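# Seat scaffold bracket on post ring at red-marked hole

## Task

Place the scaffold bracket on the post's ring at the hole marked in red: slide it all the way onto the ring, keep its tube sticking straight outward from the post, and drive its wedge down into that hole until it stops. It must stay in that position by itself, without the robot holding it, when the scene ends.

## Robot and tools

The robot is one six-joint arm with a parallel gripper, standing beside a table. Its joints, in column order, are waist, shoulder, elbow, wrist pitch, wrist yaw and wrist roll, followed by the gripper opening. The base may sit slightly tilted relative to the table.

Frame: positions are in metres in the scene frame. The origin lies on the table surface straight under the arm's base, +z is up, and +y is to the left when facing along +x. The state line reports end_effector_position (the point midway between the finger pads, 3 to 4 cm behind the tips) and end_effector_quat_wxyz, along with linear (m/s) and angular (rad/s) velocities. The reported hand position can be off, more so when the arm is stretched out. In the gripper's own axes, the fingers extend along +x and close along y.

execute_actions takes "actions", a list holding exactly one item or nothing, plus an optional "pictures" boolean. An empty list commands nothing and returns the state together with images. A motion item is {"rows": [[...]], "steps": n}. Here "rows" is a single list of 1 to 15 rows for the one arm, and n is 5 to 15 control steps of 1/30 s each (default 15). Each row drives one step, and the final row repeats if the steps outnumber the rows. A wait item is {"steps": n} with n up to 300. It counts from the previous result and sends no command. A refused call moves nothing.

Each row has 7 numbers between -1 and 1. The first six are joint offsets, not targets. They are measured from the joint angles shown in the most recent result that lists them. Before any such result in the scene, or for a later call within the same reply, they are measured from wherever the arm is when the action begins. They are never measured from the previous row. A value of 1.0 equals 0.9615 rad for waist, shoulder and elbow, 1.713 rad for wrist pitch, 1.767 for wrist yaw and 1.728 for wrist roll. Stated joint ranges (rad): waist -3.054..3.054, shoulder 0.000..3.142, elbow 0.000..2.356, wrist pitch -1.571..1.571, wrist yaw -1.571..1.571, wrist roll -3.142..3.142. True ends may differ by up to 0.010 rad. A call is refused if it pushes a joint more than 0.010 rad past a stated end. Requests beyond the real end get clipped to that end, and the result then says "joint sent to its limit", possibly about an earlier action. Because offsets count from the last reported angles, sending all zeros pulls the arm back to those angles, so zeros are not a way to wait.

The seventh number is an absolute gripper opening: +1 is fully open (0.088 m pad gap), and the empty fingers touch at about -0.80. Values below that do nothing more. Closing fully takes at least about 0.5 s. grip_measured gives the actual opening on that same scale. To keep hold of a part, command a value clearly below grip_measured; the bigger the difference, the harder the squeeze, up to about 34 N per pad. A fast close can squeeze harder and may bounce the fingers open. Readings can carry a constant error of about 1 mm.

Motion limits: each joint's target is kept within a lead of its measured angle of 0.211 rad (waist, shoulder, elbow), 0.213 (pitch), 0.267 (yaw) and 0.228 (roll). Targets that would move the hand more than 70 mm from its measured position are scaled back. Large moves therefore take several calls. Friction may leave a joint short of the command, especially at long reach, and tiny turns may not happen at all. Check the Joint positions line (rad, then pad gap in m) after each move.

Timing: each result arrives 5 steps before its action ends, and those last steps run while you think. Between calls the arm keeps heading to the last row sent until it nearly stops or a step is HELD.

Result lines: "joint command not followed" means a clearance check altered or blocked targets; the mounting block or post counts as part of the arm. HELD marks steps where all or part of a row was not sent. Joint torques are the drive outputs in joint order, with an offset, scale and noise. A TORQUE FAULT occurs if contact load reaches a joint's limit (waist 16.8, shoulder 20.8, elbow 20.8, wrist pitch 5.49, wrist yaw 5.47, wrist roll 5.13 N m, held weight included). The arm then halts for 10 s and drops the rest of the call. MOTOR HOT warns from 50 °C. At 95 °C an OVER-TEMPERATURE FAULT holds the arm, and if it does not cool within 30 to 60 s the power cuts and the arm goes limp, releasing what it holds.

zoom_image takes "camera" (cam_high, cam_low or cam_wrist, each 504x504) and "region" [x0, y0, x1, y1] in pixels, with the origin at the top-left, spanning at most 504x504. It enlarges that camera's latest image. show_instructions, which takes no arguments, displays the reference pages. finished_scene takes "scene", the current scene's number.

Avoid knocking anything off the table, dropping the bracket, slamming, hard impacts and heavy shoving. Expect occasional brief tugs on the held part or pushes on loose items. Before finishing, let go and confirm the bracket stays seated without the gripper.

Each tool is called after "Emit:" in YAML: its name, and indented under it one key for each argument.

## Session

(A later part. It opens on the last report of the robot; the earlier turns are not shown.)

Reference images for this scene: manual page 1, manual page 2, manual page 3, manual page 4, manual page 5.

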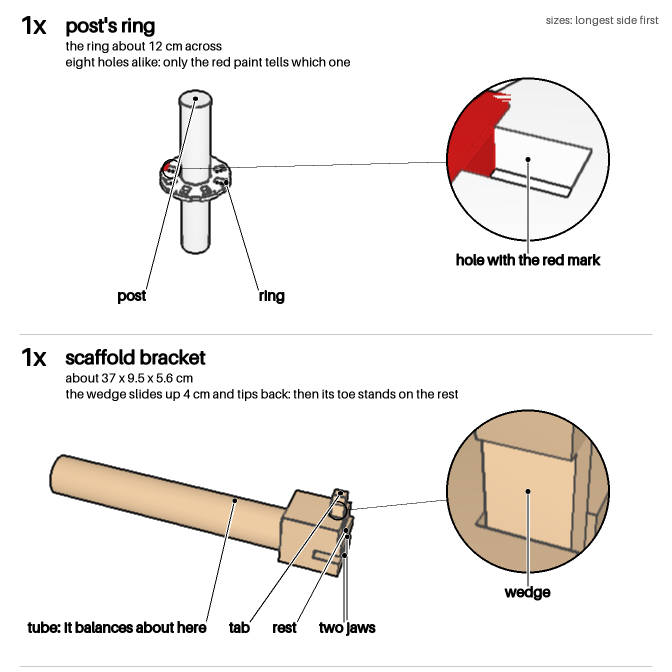

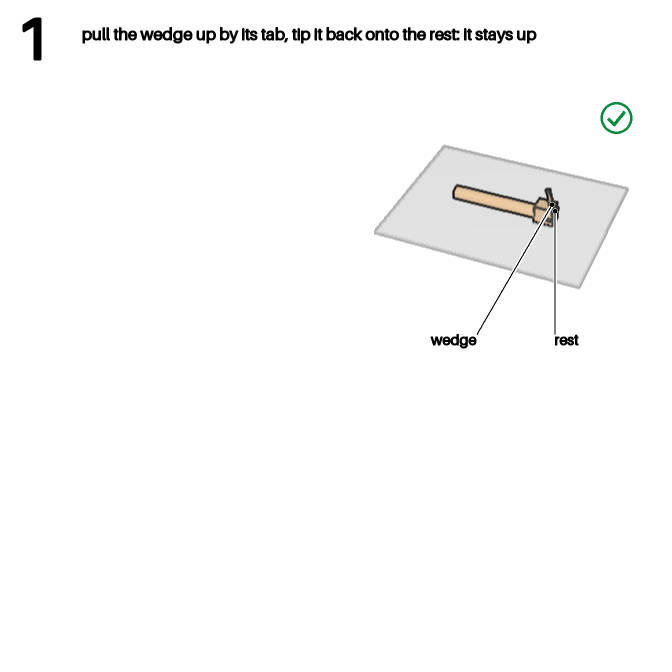

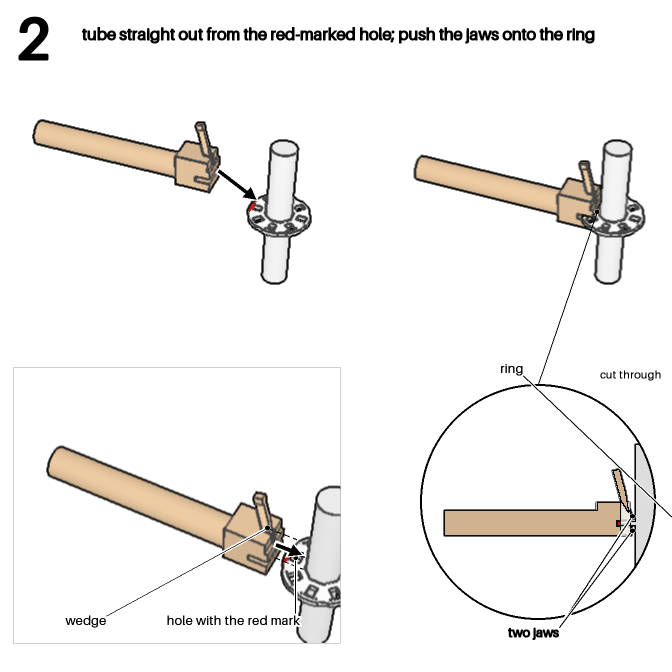

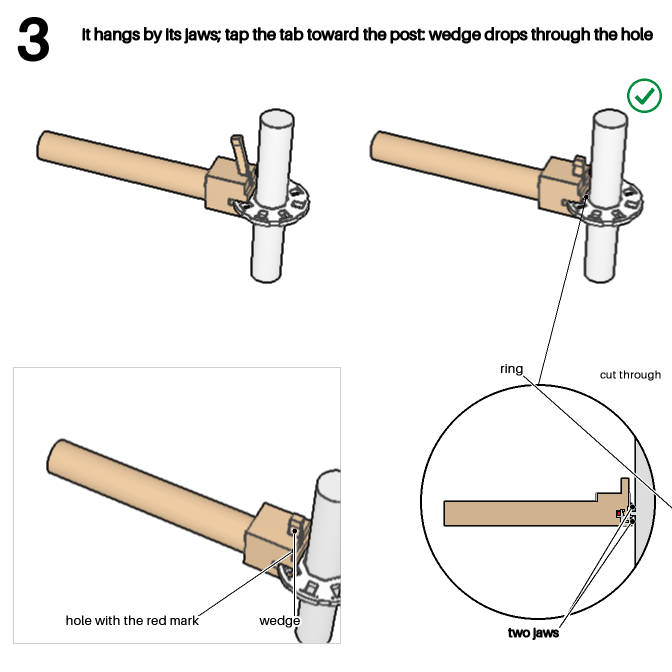

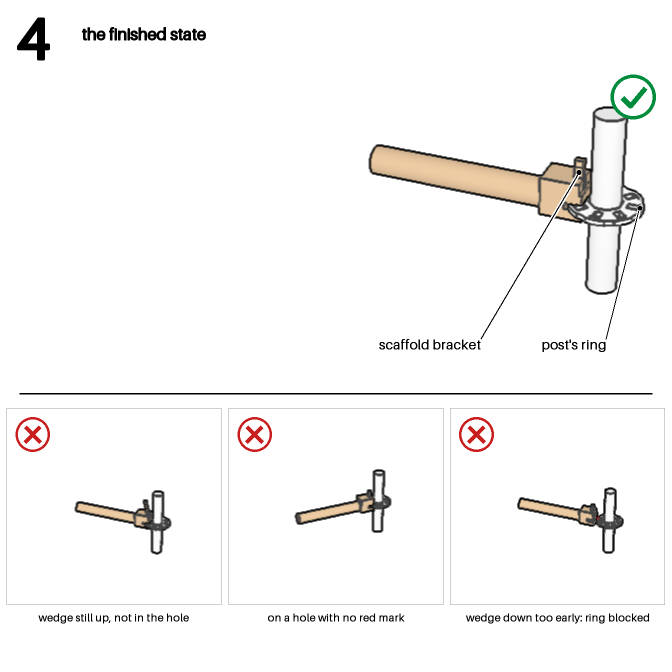

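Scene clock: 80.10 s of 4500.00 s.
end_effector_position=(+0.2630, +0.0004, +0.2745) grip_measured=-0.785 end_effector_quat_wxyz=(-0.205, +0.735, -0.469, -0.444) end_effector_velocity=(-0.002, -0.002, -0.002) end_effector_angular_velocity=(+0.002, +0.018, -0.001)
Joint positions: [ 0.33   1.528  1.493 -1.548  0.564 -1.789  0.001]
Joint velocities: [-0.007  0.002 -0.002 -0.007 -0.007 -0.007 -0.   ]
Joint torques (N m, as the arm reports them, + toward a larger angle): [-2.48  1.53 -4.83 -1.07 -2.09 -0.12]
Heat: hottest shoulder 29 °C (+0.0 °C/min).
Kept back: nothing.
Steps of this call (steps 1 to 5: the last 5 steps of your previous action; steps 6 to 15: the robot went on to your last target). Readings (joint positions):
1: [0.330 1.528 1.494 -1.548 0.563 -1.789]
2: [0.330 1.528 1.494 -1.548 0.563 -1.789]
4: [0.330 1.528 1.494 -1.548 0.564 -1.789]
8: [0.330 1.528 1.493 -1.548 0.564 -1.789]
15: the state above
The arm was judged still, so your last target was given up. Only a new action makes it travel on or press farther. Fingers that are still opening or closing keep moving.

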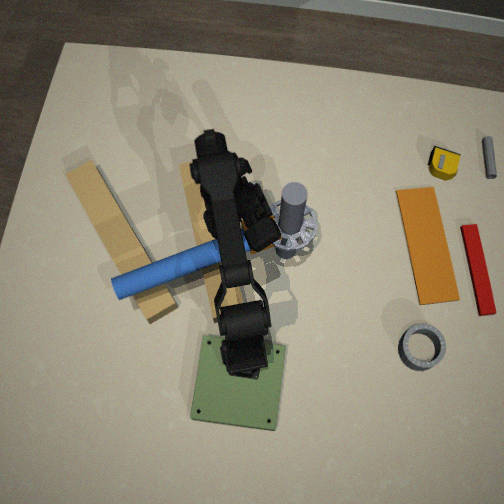

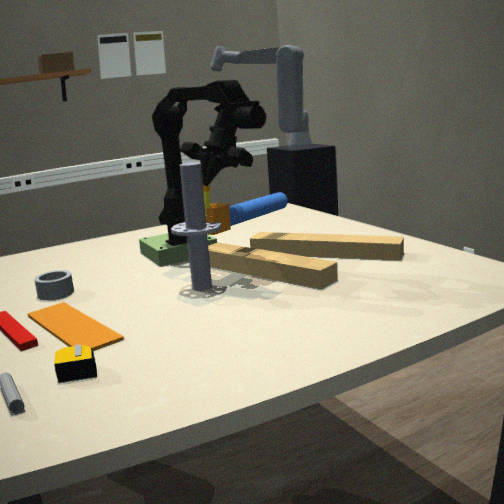

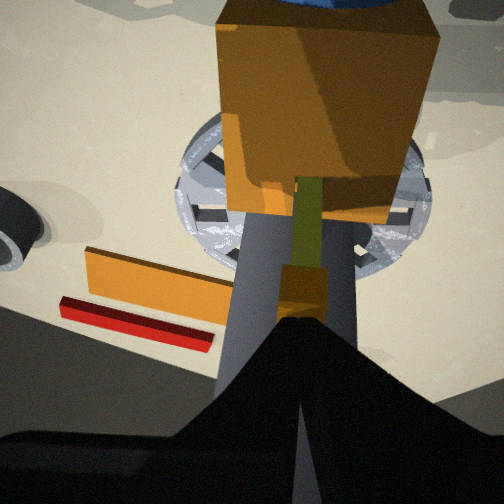

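Emit:
execute_actions:
  actions:
    - {"rows": [[-0.02,-0.12,0.16,-0.01,-0.05,0,-0.8]], "steps": 15}

Emit:
execute_actions:
  actions:
    - {"rows": [[0.25,-0.2,0.1,0,0,0,-0.8]], "steps": 15}

Emit:
execute_actions:
  actions:
    - {"steps": 20}
  pictures: true

Scene clock: 80.83 s of 4500.00 s.
end_effector_position=(+0.2554, +0.0049, +0.3348) grip_measured=-0.785 end_effector_quat_wxyz=(-0.312, +0.759, -0.411, -0.396) end_effector_velocity=(-0.005, +0.003, -0.002) end_effector_angular_velocity=(+0.021, +0.035, +0.026)
Joint positions: [ 0.313  1.408  1.643 -1.565  0.481 -1.79   0.001]
Joint velocities: [-0.002 -0.002  0.002 -0.022 -0.037 -0.022 -0.   ]
Joint torques (N m, as the arm reports them, + toward a larger angle): [-0.25 -3.97  4.54  0.84  0.07  0.03]
Heat: hottest shoulder 29 °C (+0.0 °C/min).
Steps of this call (steps 1 to 12: nothing new was sent; steps 13 to 22: the first 10 steps of this action). Readings (joint positions):
13: [0.328 1.509 1.519 -1.555 0.546 -1.790]
14: [0.322 1.499 1.543 -1.564 0.502 -1.790]
16: [0.316 1.467 1.585 -1.565 0.486 -1.790]
20: [0.313 1.411 1.639 -1.565 0.483 -1.790]
22: the state above

Scene clock: 81.33 s of 4500.00 s.
end_effector_position=(+0.2106, +0.0435, +0.4073) grip_measured=-0.785 end_effector_quat_wxyz=(-0.367, +0.829, -0.247, -0.342) end_effector_velocity=(-0.002, +0.012, -0.005) end_effector_angular_velocity=(-0.018, +0.036, +0.061)
Joint positions: [ 0.545  1.2    1.747 -1.563  0.478 -1.79   0.001]
Joint velocities: [ 0.051  0.017  0.002 -0.022 -0.007 -0.007 -0.   ]
Joint torques (N m, as the arm reports them, + toward a larger angle): [ 0.2  -0.17  3.2   1.3   0.23  0.01]
Heat: hottest shoulder 29 °C (+0.0 °C/min).
Steps of this call (steps 1 to 5: the last 5 steps of your previous action; steps 6 to 15: the first 10 steps of this action, its rows measured from where the robot was after step 5). Readings (joint positions):
5: [0.313 1.411 1.643 -1.565 0.479 -1.790]
6: [0.329 1.392 1.650 -1.565 0.484 -1.790]
7: [0.376 1.373 1.657 -1.564 0.483 -1.790]
9: [0.479 1.310 1.690 -1.563 0.475 -1.790]
13: [0.540 1.208 1.743 -1.563 0.477 -1.790]
15: the state above

Scene clock: 82.00 s of 4500.00 s.
end_effector_position=(+0.2145, +0.0471, +0.4030) grip_measured=-0.785 end_effector_quat_wxyz=(-0.359, +0.829, -0.250, -0.349) end_effector_velocity=(-0.002, -0.001, -0.001) end_effector_angular_velocity=(-0.003, +0.011, +0.007)
Joint positions: [ 0.55   1.219  1.744 -1.563  0.478 -1.79   0.001]
Joint velocities: [-0.002 -0.002 -0.002 -0.007 -0.007 -0.007 -0.   ]
Joint torques (N m, as the arm reports them, + toward a larger angle): [ 0.26 -2.71  3.57  1.27  0.24 -0.01]
Heat: hottest shoulder 29 °C (+0.0 °C/min).
Kept back: nothing.
Steps of this call (steps 1 to 5: the last 5 steps of your previous action; steps 6 to 20: the robot went on to your last target). Readings (joint positions):
1: [0.546 1.204 1.747 -1.563 0.478 -1.790]
2: [0.548 1.210 1.746 -1.563 0.478 -1.790]
4: [0.549 1.218 1.745 -1.563 0.478 -1.790]
8: [0.550 1.219 1.744 -1.563 0.478 -1.790]
20: the state above

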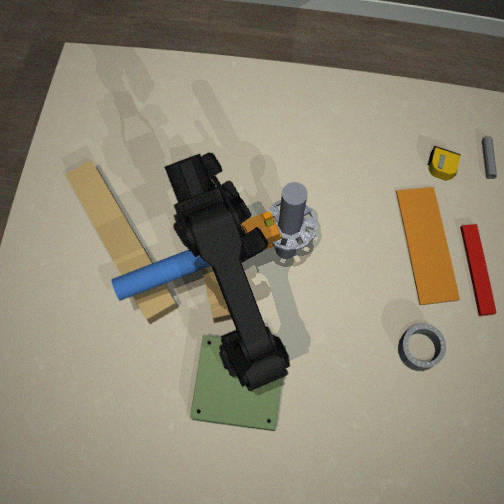

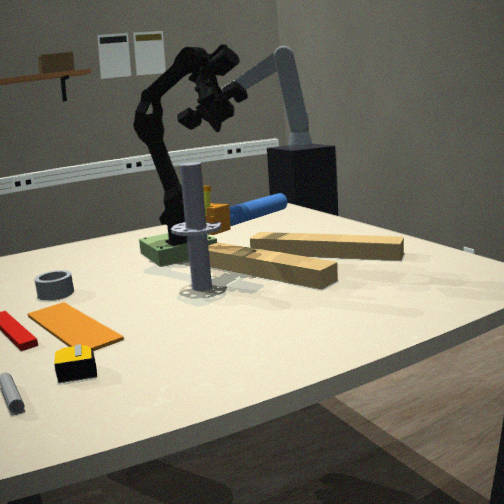

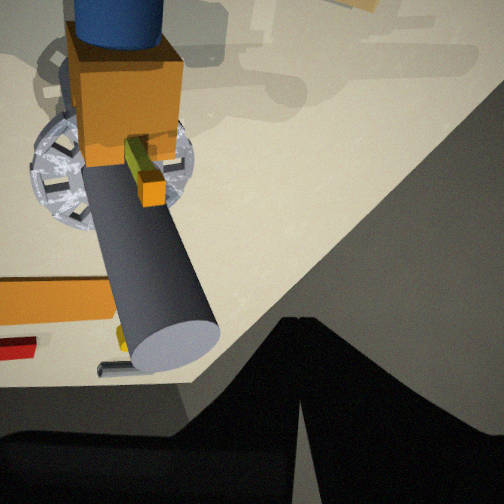

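Emit:
zoom_image:
  camera: "cam_low"
  region: [150, 150, 310, 300]

Emit:
zoom_image:
  camera: "cam_high"
  region: [100, 160, 340, 320]

Region (150, 150, 310, 300) of cam_low's 504x504 image, scaled by 3.150, with more detail than that image has; it fills the top 472 rows of this view, and the rest is white.

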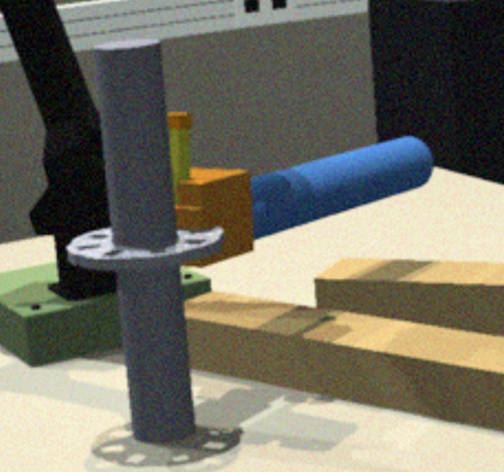

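Region (100, 160, 340, 320) of cam_high's 504x504 image, scaled by 2.100, with more detail than that image has.

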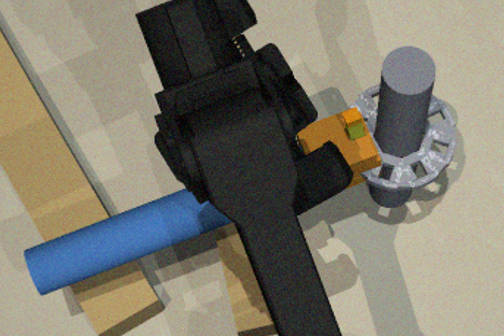

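Emit:
execute_actions:
  actions:
    - {"rows": [[0.5,-0.1,0,0,0,0,-0.8]], "steps": 15}

Emit:
execute_actions:
  actions:
    - {"steps": 25}
  pictures: true

Emit:
zoom_image:
  camera: "cam_high"
  region: [100, 170, 340, 310]

Emit:
zoom_image:
  camera: "cam_high"
  region: [230, 180, 330, 270]

Scene clock: 84.03 s of 4500.00 s.
end_effector_position=(+0.1566, +0.1168, +0.4203) grip_measured=-0.785 end_effector_quat_wxyz=(-0.306, +0.864, -0.033, -0.398) end_effector_velocity=(-0.034, +0.051, -0.005) end_effector_angular_velocity=(-0.028, +0.017, +0.305)
Joint positions: [ 1.003  1.12   1.743 -1.563  0.477 -1.789  0.001]
Joint velocities: [ 0.295  0.017 -0.002 -0.007 -0.007 -0.007 -0.   ]
Joint torques (N m, as the arm reports them, + toward a larger angle): [ 0.04 -1.41  3.78  1.53  0.21 -0.01]
Heat: hottest shoulder 29 °C (+0.0 °C/min).
Steps of this call (steps 1 to 15: the robot went on to your last target; steps 16 to 51: nothing new was sent; steps 52 to 61: the first 10 steps of this action). Readings (joint positions):
52: [0.578 1.207 1.743 -1.563 0.489 -1.790]
53: [0.641 1.194 1.739 -1.563 0.484 -1.790]
55: [0.768 1.162 1.739 -1.563 0.479 -1.790]
59: [0.971 1.121 1.743 -1.563 0.476 -1.790]
61: the state above

Scene clock: 84.87 s of 4500.00 s.
end_effector_position=(+0.1540, +0.1211, +0.4200) grip_measured=-0.785 end_effector_quat_wxyz=(-0.300, +0.865, -0.023, -0.402) end_effector_velocity=(-0.003, -0.003, -0.003) end_effector_angular_velocity=(-0.020, +0.015, +0.007)
Joint positions: [ 1.028  1.122  1.743 -1.563  0.477 -1.789  0.001]
Joint velocities: [-0.002 -0.002 -0.002 -0.022 -0.007 -0.007 -0.   ]
Joint torques (N m, as the arm reports them, + toward a larger angle): [ 0.29 -1.62  3.88  1.53  0.21 -0.01]
Heat: hottest elbow 29 °C (+0.0 °C/min).
Kept back: nothing.
Steps of this call (steps 1 to 5: the last 5 steps of your previous action; steps 6 to 25: the robot went on to your last target). Readings (joint positions):
1: [1.012 1.121 1.743 -1.563 0.477 -1.789]
2: [1.017 1.122 1.743 -1.563 0.477 -1.789]
4: [1.023 1.122 1.743 -1.563 0.477 -1.789]
8: [1.027 1.122 1.743 -1.563 0.477 -1.789]
25: the state above

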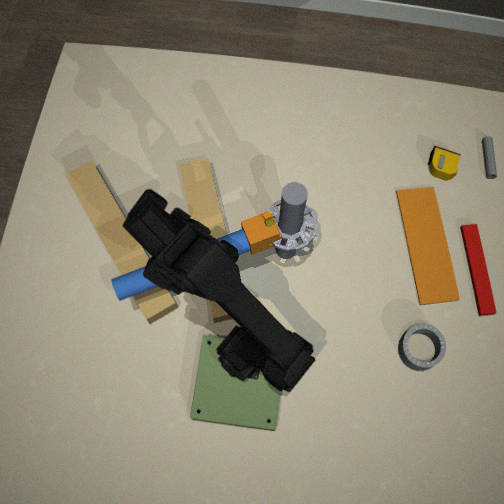

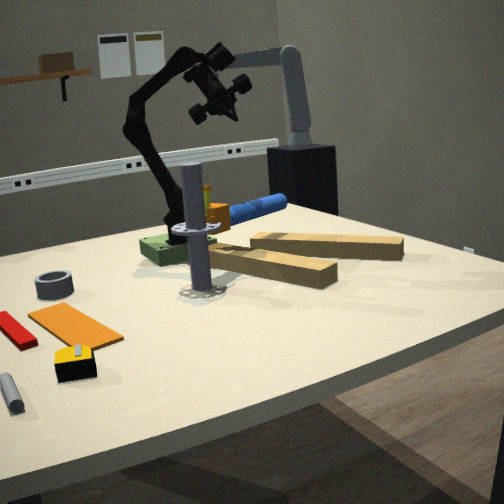

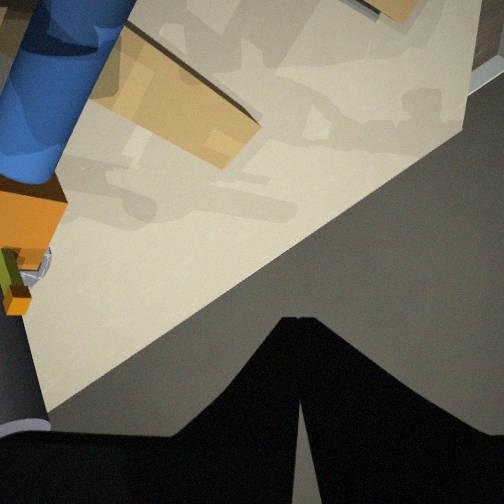

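Region (100, 170, 340, 310) of cam_high's 504x504 image, scaled by 2.100, with more detail than that image has; it fills the top 294 rows of this view, and the rest is white.

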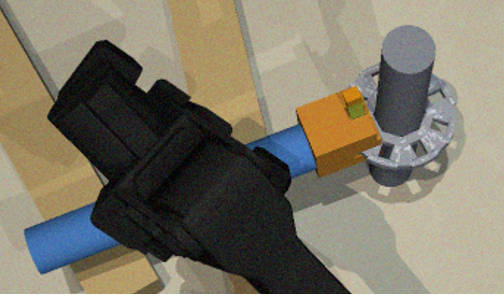

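Region (230, 180, 330, 270) of cam_high's 504x504 image, scaled by 5.040, with more detail than that image has; it fills the top 454 rows of this view, and the rest is white.

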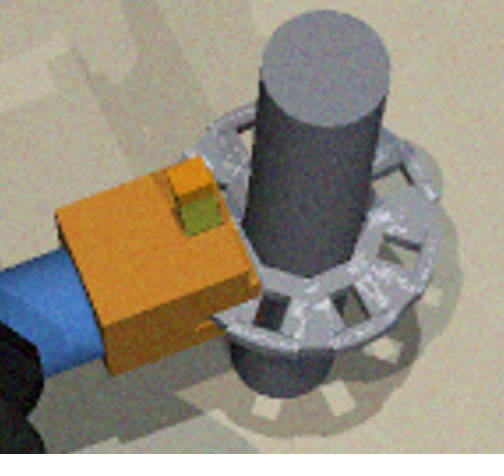

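Emit:
execute_actions:
  actions:
    - {"rows": [[-0.56,0.25,-0.3,0.01,-0.27,0.126,0.6]], "steps": 15}

Emit:
execute_actions:
  actions:
    - {"steps": 40}
  pictures: true

Scene clock: 86.97 s of 4500.00 s.
end_effector_position=(+0.1968, +0.1176, +0.2777) grip_measured=+0.361 end_effector_quat_wxyz=(-0.366, +0.657, -0.305, -0.584) end_effector_velocity=(+0.124, -0.237, -0.140) end_effector_angular_velocity=(+0.027, +0.690, -1.488)
Joint positions: [ 0.583  1.376  1.463 -1.546  0.046 -1.586  0.057]
Joint velocities: [-1.38   0.247 -0.325 -0.007 -0.359  0.154  0.174]
Joint torques (N m, as the arm reports them, + toward a larger angle): [ 1.36 -8.54  6.1   0.61 -0.52  0.03]
Heat: hottest elbow 29 °C (-1.0 °C/min).
Steps of this call (steps 1 to 15: the robot went on to your last target; steps 16 to 53: nothing new was sent; steps 54 to 63: the first 10 steps of this action). Readings (joint positions):
54: [1.009 1.136 1.730 -1.559 0.444 -1.761]
55: [0.971 1.148 1.710 -1.556 0.398 -1.726]
57: [0.898 1.202 1.650 -1.553 0.303 -1.675]
61: [0.695 1.341 1.501 -1.546 0.083 -1.601]
63: the state above

Scene clock: 88.30 s of 4500.00 s.
end_effector_position=(+0.2015, +0.1036, +0.2780) grip_measured=+0.600 end_effector_quat_wxyz=(-0.405, +0.628, -0.328, -0.578) end_effector_velocity=(-0.002, -0.000, +0.001) end_effector_angular_velocity=(+0.005, +0.005, +0.006)
Joint positions: [ 0.493  1.363  1.455 -1.546  0.003 -1.574  0.068]
Joint velocities: [-0.002 -0.002  0.002 -0.007 -0.007 -0.007 -0.   ]
Joint torques (N m, as the arm reports them, + toward a larger angle): [-0.35 -4.58  4.48  0.69 -0.28  0.05]
Heat: hottest elbow 29 °C (-1.0 °C/min).
Kept back: nothing.
Steps of this call (steps 1 to 5: the last 5 steps of your previous action; steps 6 to 30: the robot went on to your last target; steps 31 to 40: nothing new was sent). Readings (joint positions):
1: [0.545 1.379 1.457 -1.546 0.037 -1.582]
2: [0.522 1.378 1.455 -1.546 0.028 -1.580]
4: [0.503 1.368 1.455 -1.546 0.014 -1.577]
8: [0.496 1.363 1.455 -1.546 0.006 -1.575]
40: the state above
The arm was judged still, so your last target was given up. Only a new action makes it travel on or press farther. Fingers that are still opening or closing keep moving.

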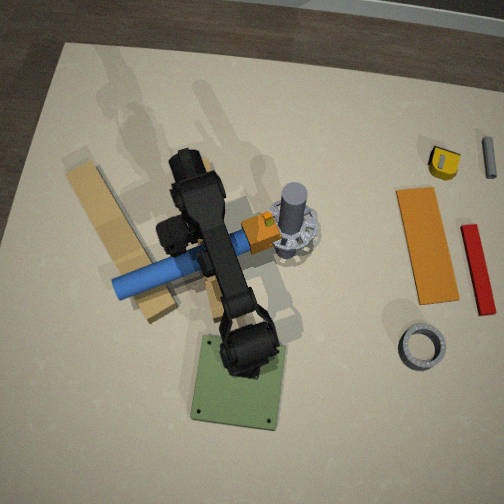

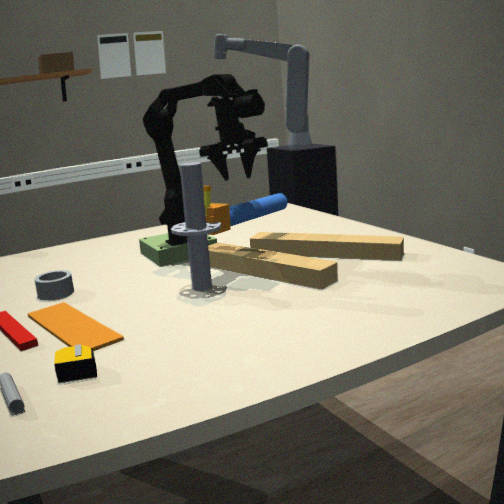

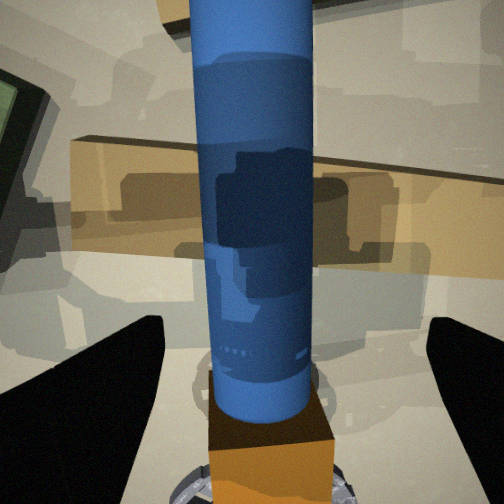

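Emit:
execute_actions:
  actions:
    - {"rows": [[0,0,-0.19,0.08,0,0,0.6]], "steps": 15}

Emit:
execute_actions:
  actions:
    - {"steps": 20}
  pictures: true

Scene clock: 89.33 s of 4500.00 s.
end_effector_position=(+0.2035, +0.1046, +0.2337) grip_measured=+0.600 end_effector_quat_wxyz=(-0.391, +0.620, -0.343, -0.587) end_effector_velocity=(+0.011, +0.006, +0.003) end_effector_angular_velocity=(+0.041, -0.064, +0.006)
Joint positions: [ 0.493  1.368  1.282 -1.415  0.003 -1.574  0.068]
Joint velocities: [-0.002 -0.012 -0.002  0.066 -0.007 -0.007  0.   ]
Joint torques (N m, as the arm reports them, + toward a larger angle): [-0.07 -5.08  4.01  0.79 -0.12 -0.01]
Heat: hottest elbow 29 °C (-1.0 °C/min).
Steps of this call (steps 1 to 21: nothing new was sent; steps 22 to 31: the first 10 steps of this action). Readings (joint positions):
22: [0.493 1.360 1.431 -1.516 0.003 -1.574]
23: [0.493 1.351 1.392 -1.475 0.003 -1.574]
25: [0.493 1.355 1.328 -1.448 0.003 -1.574]
29: [0.493 1.369 1.282 -1.420 0.003 -1.574]
31: the state above

Scene clock: 90.00 s of 4500.00 s.
end_effector_position=(+0.2040, +0.1048, +0.2337) grip_measured=+0.600 end_effector_quat_wxyz=(-0.392, +0.621, -0.342, -0.587) end_effector_velocity=(-0.001, -0.002, -0.001) end_effector_angular_velocity=(-0.011, +0.008, -0.010)
Joint positions: [ 0.493  1.367  1.281 -1.412  0.003 -1.574  0.068]
Joint velocities: [-0.002  0.002 -0.002 -0.007  0.007  0.007 -0.   ]
Joint torques (N m, as the arm reports them, + toward a larger angle): [-0.04 -5.21  3.91  0.84 -0.14  0.01]
Heat: hottest elbow 29 °C (-1.0 °C/min).
Kept back: nothing.
Steps of this call (steps 1 to 5: the last 5 steps of your previous action; steps 6 to 15: the robot went on to your last target; steps 16 to 20: nothing new was sent). Readings (joint positions):
1: [0.493 1.367 1.282 -1.414 0.003 -1.574]
2: [0.493 1.367 1.282 -1.413 0.003 -1.574]
4: [0.493 1.367 1.281 -1.413 0.003 -1.574]
8: [0.493 1.367 1.281 -1.412 0.003 -1.574]
20: the state above
The arm was judged still, so your last target was given up. Only a new action makes it travel on or press farther. Fingers that are still opening or closing keep moving.

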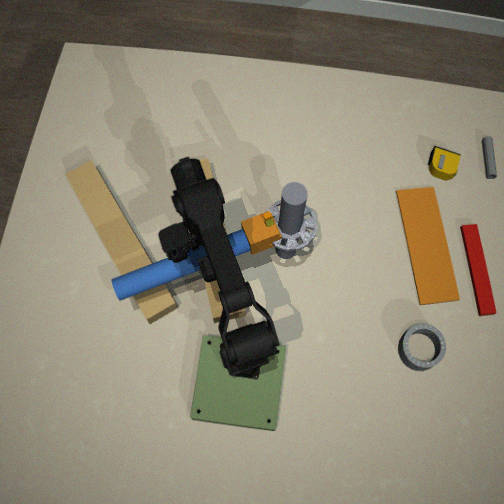

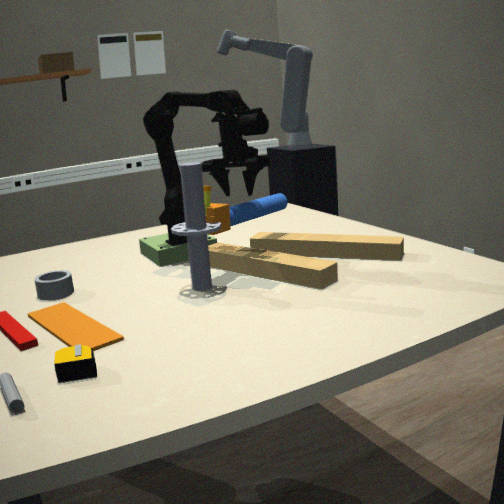

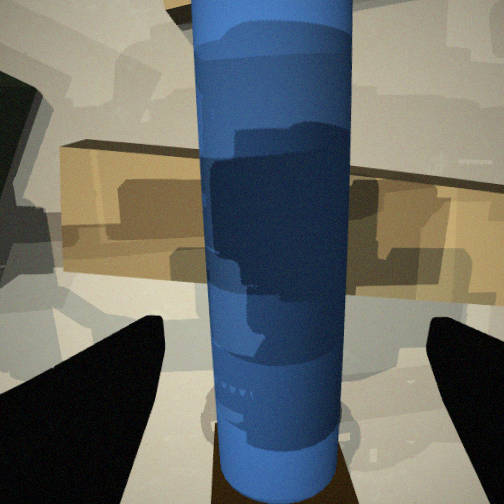

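Emit:
execute_actions:
  actions:
    - {"rows": [[0,-0.05,-0.23,0.10,0,0,1.0]], "steps": 15}

Emit:
execute_actions:
  actions:
    - {"steps": 20}
  pictures: true

Scene clock: 90.53 s of 4500.00 s.
end_effector_position=(+0.1969, +0.1011, +0.1884) grip_measured=+1.000 end_effector_quat_wxyz=(-0.391, +0.620, -0.343, -0.588) end_effector_velocity=(+0.005, +0.005, +0.004) end_effector_angular_velocity=(+0.033, -0.046, -0.004)
Joint positions: [ 0.493  1.326  1.07  -1.247  0.003 -1.574  0.088]
Joint velocities: [ 0.002 -0.022 -0.002  0.037 -0.007  0.007  0.   ]
Joint torques (N m, as the arm reports them, + toward a larger angle): [-0.02 -5.04  3.88  0.71 -0.14  0.  ]
Heat: hottest elbow 29 °C (-1.0 °C/min).
Steps of this call (steps 1 to 6: nothing new was sent; steps 7 to 16: the first 10 steps of this action). Readings (joint positions):
7: [0.493 1.357 1.251 -1.370 0.003 -1.574]
8: [0.493 1.339 1.202 -1.315 0.003 -1.574]
10: [0.493 1.329 1.124 -1.292 0.003 -1.574]
14: [0.493 1.328 1.071 -1.255 0.003 -1.574]
16: the state above

Scene clock: 91.20 s of 4500.00 s.
end_effector_position=(+0.1971, +0.1012, +0.1883) grip_measured=+1.000 end_effector_quat_wxyz=(-0.391, +0.621, -0.342, -0.587) end_effector_velocity=(-0.005, -0.002, -0.001) end_effector_angular_velocity=(-0.003, +0.023, -0.009)
Joint positions: [ 0.493  1.325  1.069 -1.244  0.003 -1.574  0.088]
Joint velocities: [-0.002 -0.002 -0.002 -0.022 -0.007  0.007  0.   ]
Joint torques (N m, as the arm reports them, + toward a larger angle): [-0.06 -5.11  3.9   0.85 -0.14  0.01]
Heat: hottest elbow 29 °C (-1.0 °C/min).
Kept back: nothing.
Steps of this call (steps 1 to 5: the last 5 steps of your previous action; steps 6 to 15: the robot went on to your last target; steps 16 to 20: nothing new was sent). Readings (joint positions):
1: [0.493 1.326 1.070 -1.246 0.003 -1.574]
2: [0.493 1.325 1.070 -1.246 0.003 -1.574]
4: [0.493 1.325 1.070 -1.244 0.003 -1.574]
8: [0.493 1.325 1.069 -1.244 0.003 -1.574]
20: the state above
The arm was judged still, so your last target was given up. Only a new action makes it travel on or press farther. Fingers that are still opening or closing keep moving.

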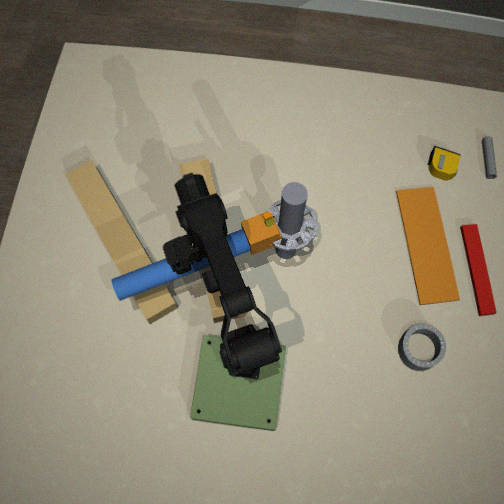

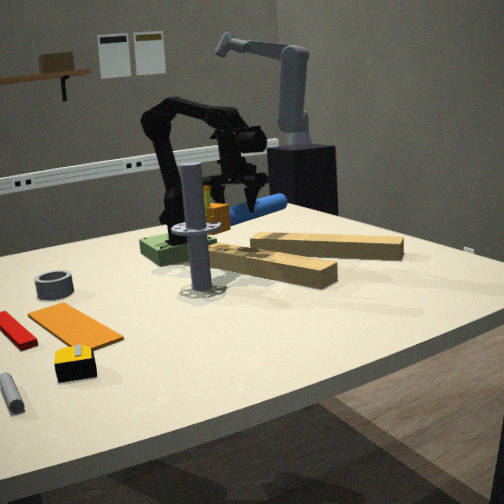

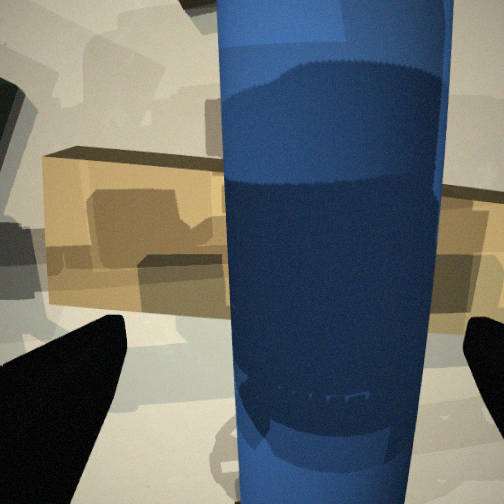

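Emit:
execute_actions:
  actions:
    - {"rows": [[0,0.045,-0.16,0.11,0,0,1.0]], "steps": 15}

Emit:
execute_actions:
  actions:
    - {"steps": 20}
  pictures: true

Scene clock: 91.77 s of 4500.00 s.
end_effector_position=(+0.2011, +0.1032, +0.1429) grip_measured=+1.000 end_effector_quat_wxyz=(-0.389, +0.619, -0.345, -0.589) end_effector_velocity=(+0.006, +0.004, -0.001) end_effector_angular_velocity=(+0.021, -0.025, +0.005)
Joint positions: [ 0.493  1.368  0.921 -1.061  0.003 -1.574  0.088]
Joint velocities: [-0.002  0.002 -0.002  0.037 -0.007 -0.007  0.   ]
Joint torques (N m, as the arm reports them, + toward a larger angle): [-0.08 -4.66  4.15  0.68 -0.15 -0.01]
Heat: hottest elbow 29 °C (-1.0 °C/min).
Steps of this call (steps 1 to 7: nothing new was sent; steps 8 to 17: the first 10 steps of this action). Readings (joint positions):
8: [0.493 1.327 1.048 -1.207 0.003 -1.574]
9: [0.493 1.327 1.017 -1.145 0.003 -1.574]
11: [0.493 1.350 0.965 -1.102 0.003 -1.574]
15: [0.493 1.368 0.921 -1.070 0.003 -1.574]
17: the state above

Scene clock: 92.43 s of 4500.00 s.
end_effector_position=(+0.2017, +0.1035, +0.1429) grip_measured=+1.000 end_effector_quat_wxyz=(-0.390, +0.620, -0.344, -0.588) end_effector_velocity=(+0.001, -0.000, -0.000) end_effector_angular_velocity=(+0.009, -0.003, +0.001)
Joint positions: [ 0.493  1.368  0.921 -1.058  0.003 -1.574  0.088]
Joint velocities: [-0.007 -0.002 -0.002  0.007 -0.007 -0.007  0.   ]
Joint torques (N m, as the arm reports them, + toward a larger angle): [-0.11 -4.64  4.03  0.82 -0.13  0.  ]
Heat: hottest elbow 29 °C (-1.0 °C/min).
Kept back: nothing.
Steps of this call (steps 1 to 5: the last 5 steps of your previous action; steps 6 to 15: the robot went on to your last target; steps 16 to 20: nothing new was sent). Readings (joint positions):
1: [0.493 1.368 0.921 -1.060 0.003 -1.574]
2: [0.493 1.368 0.921 -1.060 0.003 -1.574]
4: [0.493 1.368 0.921 -1.059 0.003 -1.574]
8: [0.493 1.368 0.921 -1.058 0.003 -1.574]
20: the state above
The arm was judged still, so your last target was given up. Only a new action makes it travel on or press farther. Fingers that are still opening or closing keep moving.

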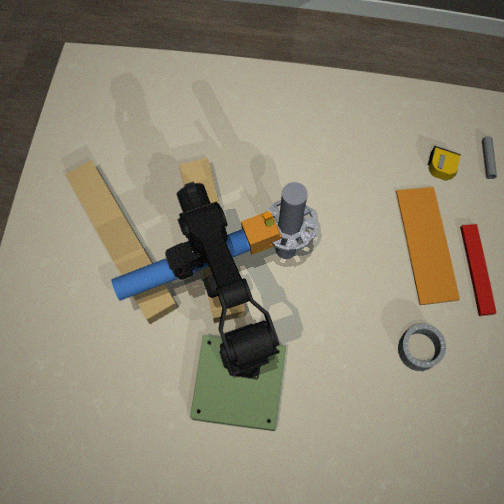

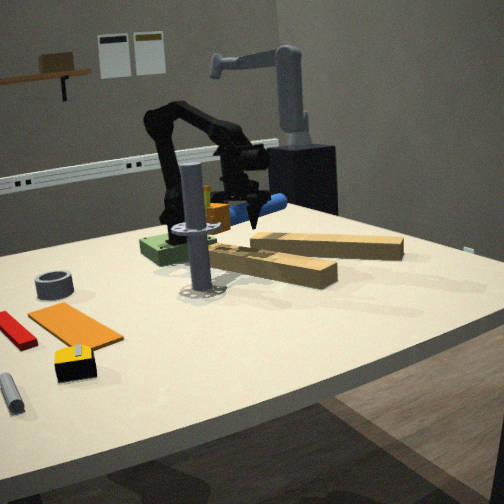

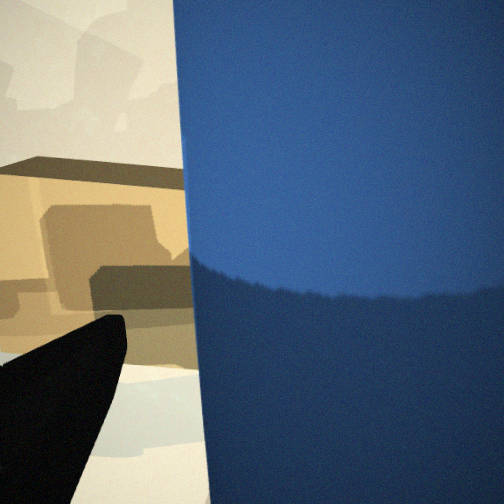

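Emit:
execute_actions:
  actions:
    - {"rows": [[0,0.036,0.03,0.006,0,0,1.0]], "steps": 15}

Emit:
execute_actions:
  actions:
    - {"steps": 15}
  pictures: true

Scene clock: 93.03 s of 4500.00 s.
end_effector_position=(+0.2078, +0.1067, +0.1427) grip_measured=+1.000 end_effector_quat_wxyz=(-0.390, +0.620, -0.344, -0.588) end_effector_velocity=(+0.003, +0.002, +0.003) end_effector_angular_velocity=(+0.014, -0.012, +0.005)
Joint positions: [ 0.493  1.395  0.941 -1.05   0.003 -1.574  0.088]
Joint velocities: [-0.002 -0.002  0.007  0.007 -0.007 -0.007  0.   ]
Joint torques (N m, as the arm reports them, + toward a larger angle): [-0.03 -4.02  5.33  0.81 -0.14 -0.01]
Heat: hottest elbow 29 °C (-1.0 °C/min).
Steps of this call (steps 1 to 8: nothing new was sent; steps 9 to 18: the first 10 steps of this action). Readings (joint positions):
9: [0.493 1.372 0.923 -1.058 0.003 -1.574]
10: [0.493 1.378 0.927 -1.056 0.003 -1.574]
12: [0.493 1.389 0.935 -1.051 0.003 -1.574]
16: [0.493 1.395 0.940 -1.050 0.003 -1.574]
18: the state above

Scene clock: 93.53 s of 4500.00 s.
end_effector_position=(+0.2079, +0.1067, +0.1426) grip_measured=+1.000 end_effector_quat_wxyz=(-0.390, +0.620, -0.344, -0.588) end_effector_velocity=(+0.001, +0.001, -0.001) end_effector_angular_velocity=(+0.008, +0.001, -0.009)
Joint positions: [ 0.493  1.396  0.941 -1.05   0.003 -1.574  0.088]
Joint velocities: [-0.002  0.002 -0.002  0.007 -0.007  0.007  0.   ]
Joint torques (N m, as the arm reports them, + toward a larger angle): [-0.15 -4.03  5.32  0.79 -0.13 -0.01]
Heat: hottest elbow 29 °C (-1.0 °C/min).
Kept back: nothing.
Steps of this call (steps 1 to 5: the last 5 steps of your previous action; steps 6 to 15: the robot went on to your last target). Readings (joint positions):
1: [0.493 1.396 0.941 -1.050 0.003 -1.574]
2: [0.493 1.396 0.941 -1.050 0.003 -1.574]
4: [0.493 1.396 0.941 -1.050 0.003 -1.574]
8: [0.493 1.396 0.941 -1.050 0.003 -1.574]
15: the state above
The arm was judged still, so your last target was given up. Only a new action makes it travel on or press farther. Fingers that are still opening or closing keep moving.

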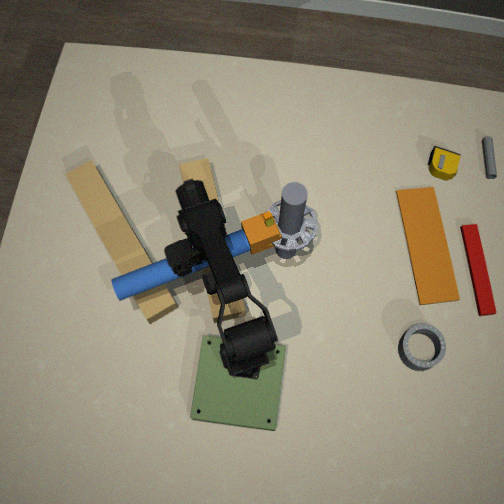

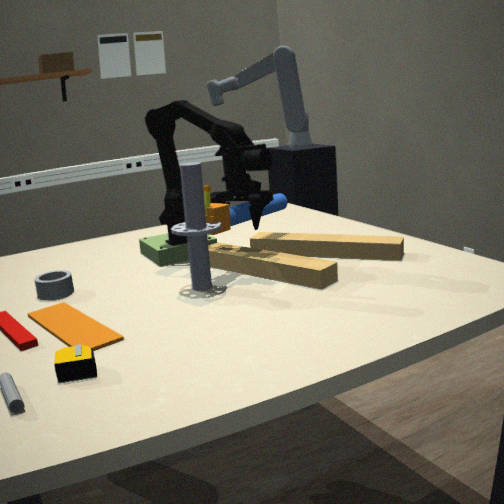

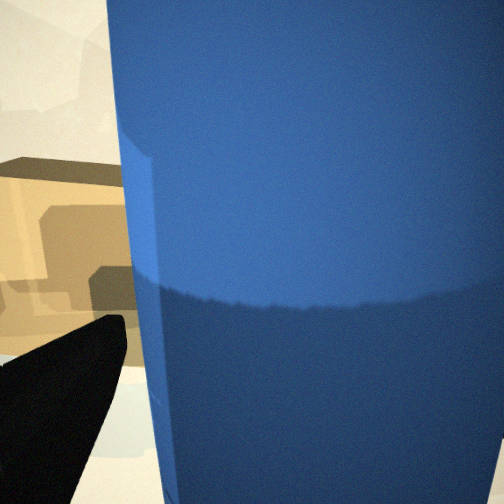

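Close.

Emit:
execute_actions:
  actions:
    - {"rows": [[0,0,0,0,0,0,0.6],[0,0,0,0,0,0,0.4],[0,0,0,0,0,0,0.3],[0,0,0,0,0,0,0.2],[0,0,0,0,0,0,0.1],[0,0,0,0,0,0,0.0],[0,0,0,0,0,0,-0.1],[0,0,0,0,0,0,-0.2],[0,0,0,0,0,0,-0.3]], "steps": 15}

Emit:
execute_actions:
  actions:
    - {"steps": 15}

Scene clock: 94.03 s of 4500.00 s.
end_effector_position=(+0.2080, +0.1067, +0.1426) grip_measured=+0.104 end_effector_quat_wxyz=(-0.390, +0.620, -0.344, -0.588) end_effector_velocity=(-0.001, +0.000, +0.001) end_effector_angular_velocity=(+0.004, +0.005, +0.020)
Joint positions: [ 0.493  1.396  0.941 -1.05   0.003 -1.575  0.044]
Joint velocities: [-0.002 -0.002  0.002 -0.007 -0.007 -0.022 -0.   ]
Joint torques (N m, as the arm reports them, + toward a larger angle): [-0.1  -4.88  4.61  0.59 -0.15  0.  ]
Heat: hottest elbow 29 °C (-1.0 °C/min).
Steps of this call (steps 1 to 5: nothing new was sent; steps 6 to 15: the first 10 steps of this action). Readings (joint positions):
6: [0.493 1.396 0.941 -1.050 0.003 -1.574]
7: [0.493 1.396 0.941 -1.050 0.003 -1.574]
9: [0.493 1.396 0.941 -1.050 0.003 -1.574]
13: [0.493 1.396 0.941 -1.050 0.003 -1.574]
15: the state above

Scene clock: 94.53 s of 4500.00 s.
end_effector_position=(+0.2080, +0.1067, +0.1426) grip_measured=+0.104 end_effector_quat_wxyz=(-0.390, +0.620, -0.344, -0.588) end_effector_velocity=(-0.005, -0.003, -0.001) end_effector_angular_velocity=(-0.004, +0.023, +0.001)
Joint positions: [ 0.493  1.396  0.941 -1.05   0.003 -1.575  0.044]
Joint velocities: [-0.007 -0.002 -0.002 -0.022 -0.007 -0.007  0.   ]
Joint torques (N m, as the arm reports them, + toward a larger angle): [-0.05 -4.86  4.54  0.57 -0.13  0.03]
Heat: hottest elbow 29 °C (-1.0 °C/min).
Kept back: nothing.
Steps of this call (steps 1 to 5: the last 5 steps of your previous action; steps 6 to 15: the robot went on to your last target). Readings (joint positions):
1: [0.493 1.396 0.941 -1.050 0.003 -1.575]
2: [0.493 1.396 0.941 -1.050 0.003 -1.575]
4: [0.493 1.396 0.941 -1.050 0.003 -1.575]
8: [0.493 1.396 0.941 -1.050 0.003 -1.575]
15: the state above
The arm was judged still, so your last target was given up. Only a new action makes it travel on or press farther. Fingers that are still opening or closing keep moving.

Emit:
execute_actions:
  actions:
    - {"rows": [[-0.02,-0.01,0.03,-0.01,0,0,-0.3]], "steps": 15}

Emit:
execute_actions:
  actions:
    - {"steps": 15}
  pictures: true

Emit:
zoom_image:
  camera: "cam_low"
  region: [150, 150, 310, 300]

Scene clock: 95.10 s of 4500.00 s.
end_effector_position=(+0.2083, +0.1070, +0.1451) grip_measured=+0.104 end_effector_quat_wxyz=(-0.392, +0.616, -0.342, -0.591) end_effector_velocity=(-0.002, -0.002, -0.001) end_effector_angular_velocity=(+0.002, +0.015, -0.014)
Joint positions: [ 0.486  1.396  0.951 -1.06  -0.008 -1.58   0.044]
Joint velocities: [-0.007  0.002 -0.002 -0.007 -0.007  0.007  0.   ]
Joint torques (N m, as the arm reports them, + toward a larger angle): [-1.36 -5.95  6.28  0.15  0.32  0.15]
Heat: hottest elbow 29 °C (-1.0 °C/min).
Steps of this call (steps 1 to 7: nothing new was sent; steps 8 to 17: the first 10 steps of this action). Readings (joint positions):
8: [0.492 1.396 0.943 -1.051 0.003 -1.575]
9: [0.491 1.396 0.946 -1.054 0.000 -1.576]
11: [0.488 1.396 0.948 -1.056 -0.004 -1.577]
15: [0.486 1.396 0.951 -1.060 -0.008 -1.580]
17: the state above

Scene clock: 95.60 s of 4500.00 s.
end_effector_position=(+0.2082, +0.1069, +0.1453) grip_measured=+0.104 end_effector_quat_wxyz=(-0.392, +0.616, -0.342, -0.591) end_effector_velocity=(-0.002, -0.001, -0.000) end_effector_angular_velocity=(+0.003, +0.010, +0.005)
Joint positions: [ 0.485  1.396  0.952 -1.062 -0.009 -1.58   0.044]
Joint velocities: [-0.002 -0.002 -0.002 -0.007 -0.007 -0.007 -0.   ]
Joint torques (N m, as the arm reports them, + toward a larger angle): [-1.25 -5.95  6.29  0.2   0.37  0.15]
Heat: hottest elbow 30 °C (+0.0 °C/min).
Kept back: nothing.
Steps of this call (steps 1 to 5: the last 5 steps of your previous action; steps 6 to 15: the robot went on to your last target). Readings (joint positions):
1: [0.486 1.396 0.951 -1.060 -0.008 -1.580]
2: [0.486 1.396 0.951 -1.060 -0.008 -1.580]
4: [0.486 1.396 0.951 -1.060 -0.008 -1.580]
8: [0.485 1.396 0.952 -1.061 -0.008 -1.580]
15: the state above
The arm was judged still, so your last target was given up. Only a new action makes it travel on or press farther. Fingers that are still opening or closing keep moving.

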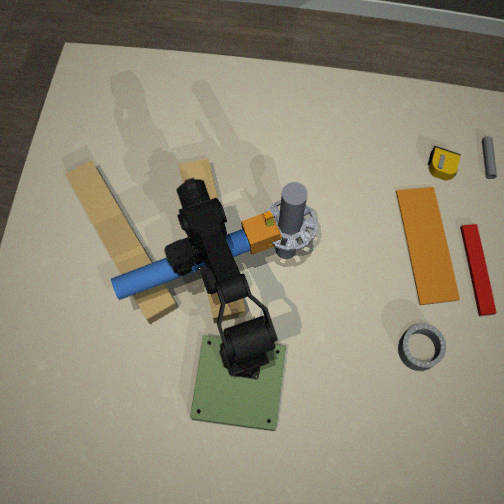

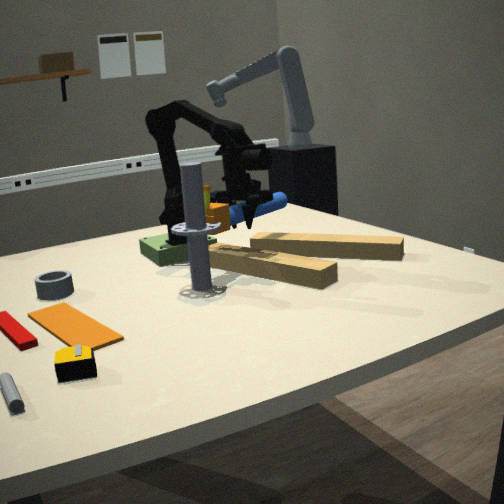

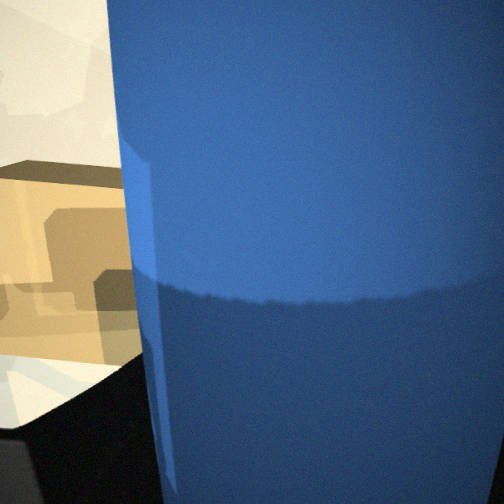

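Region (150, 150, 310, 300) of cam_low's 504x504 image, scaled by 3.150, with more detail than that image has; it fills the top 472 rows of this view, and the rest is white.

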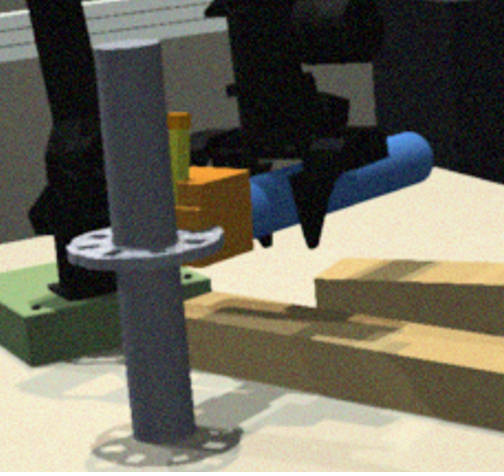

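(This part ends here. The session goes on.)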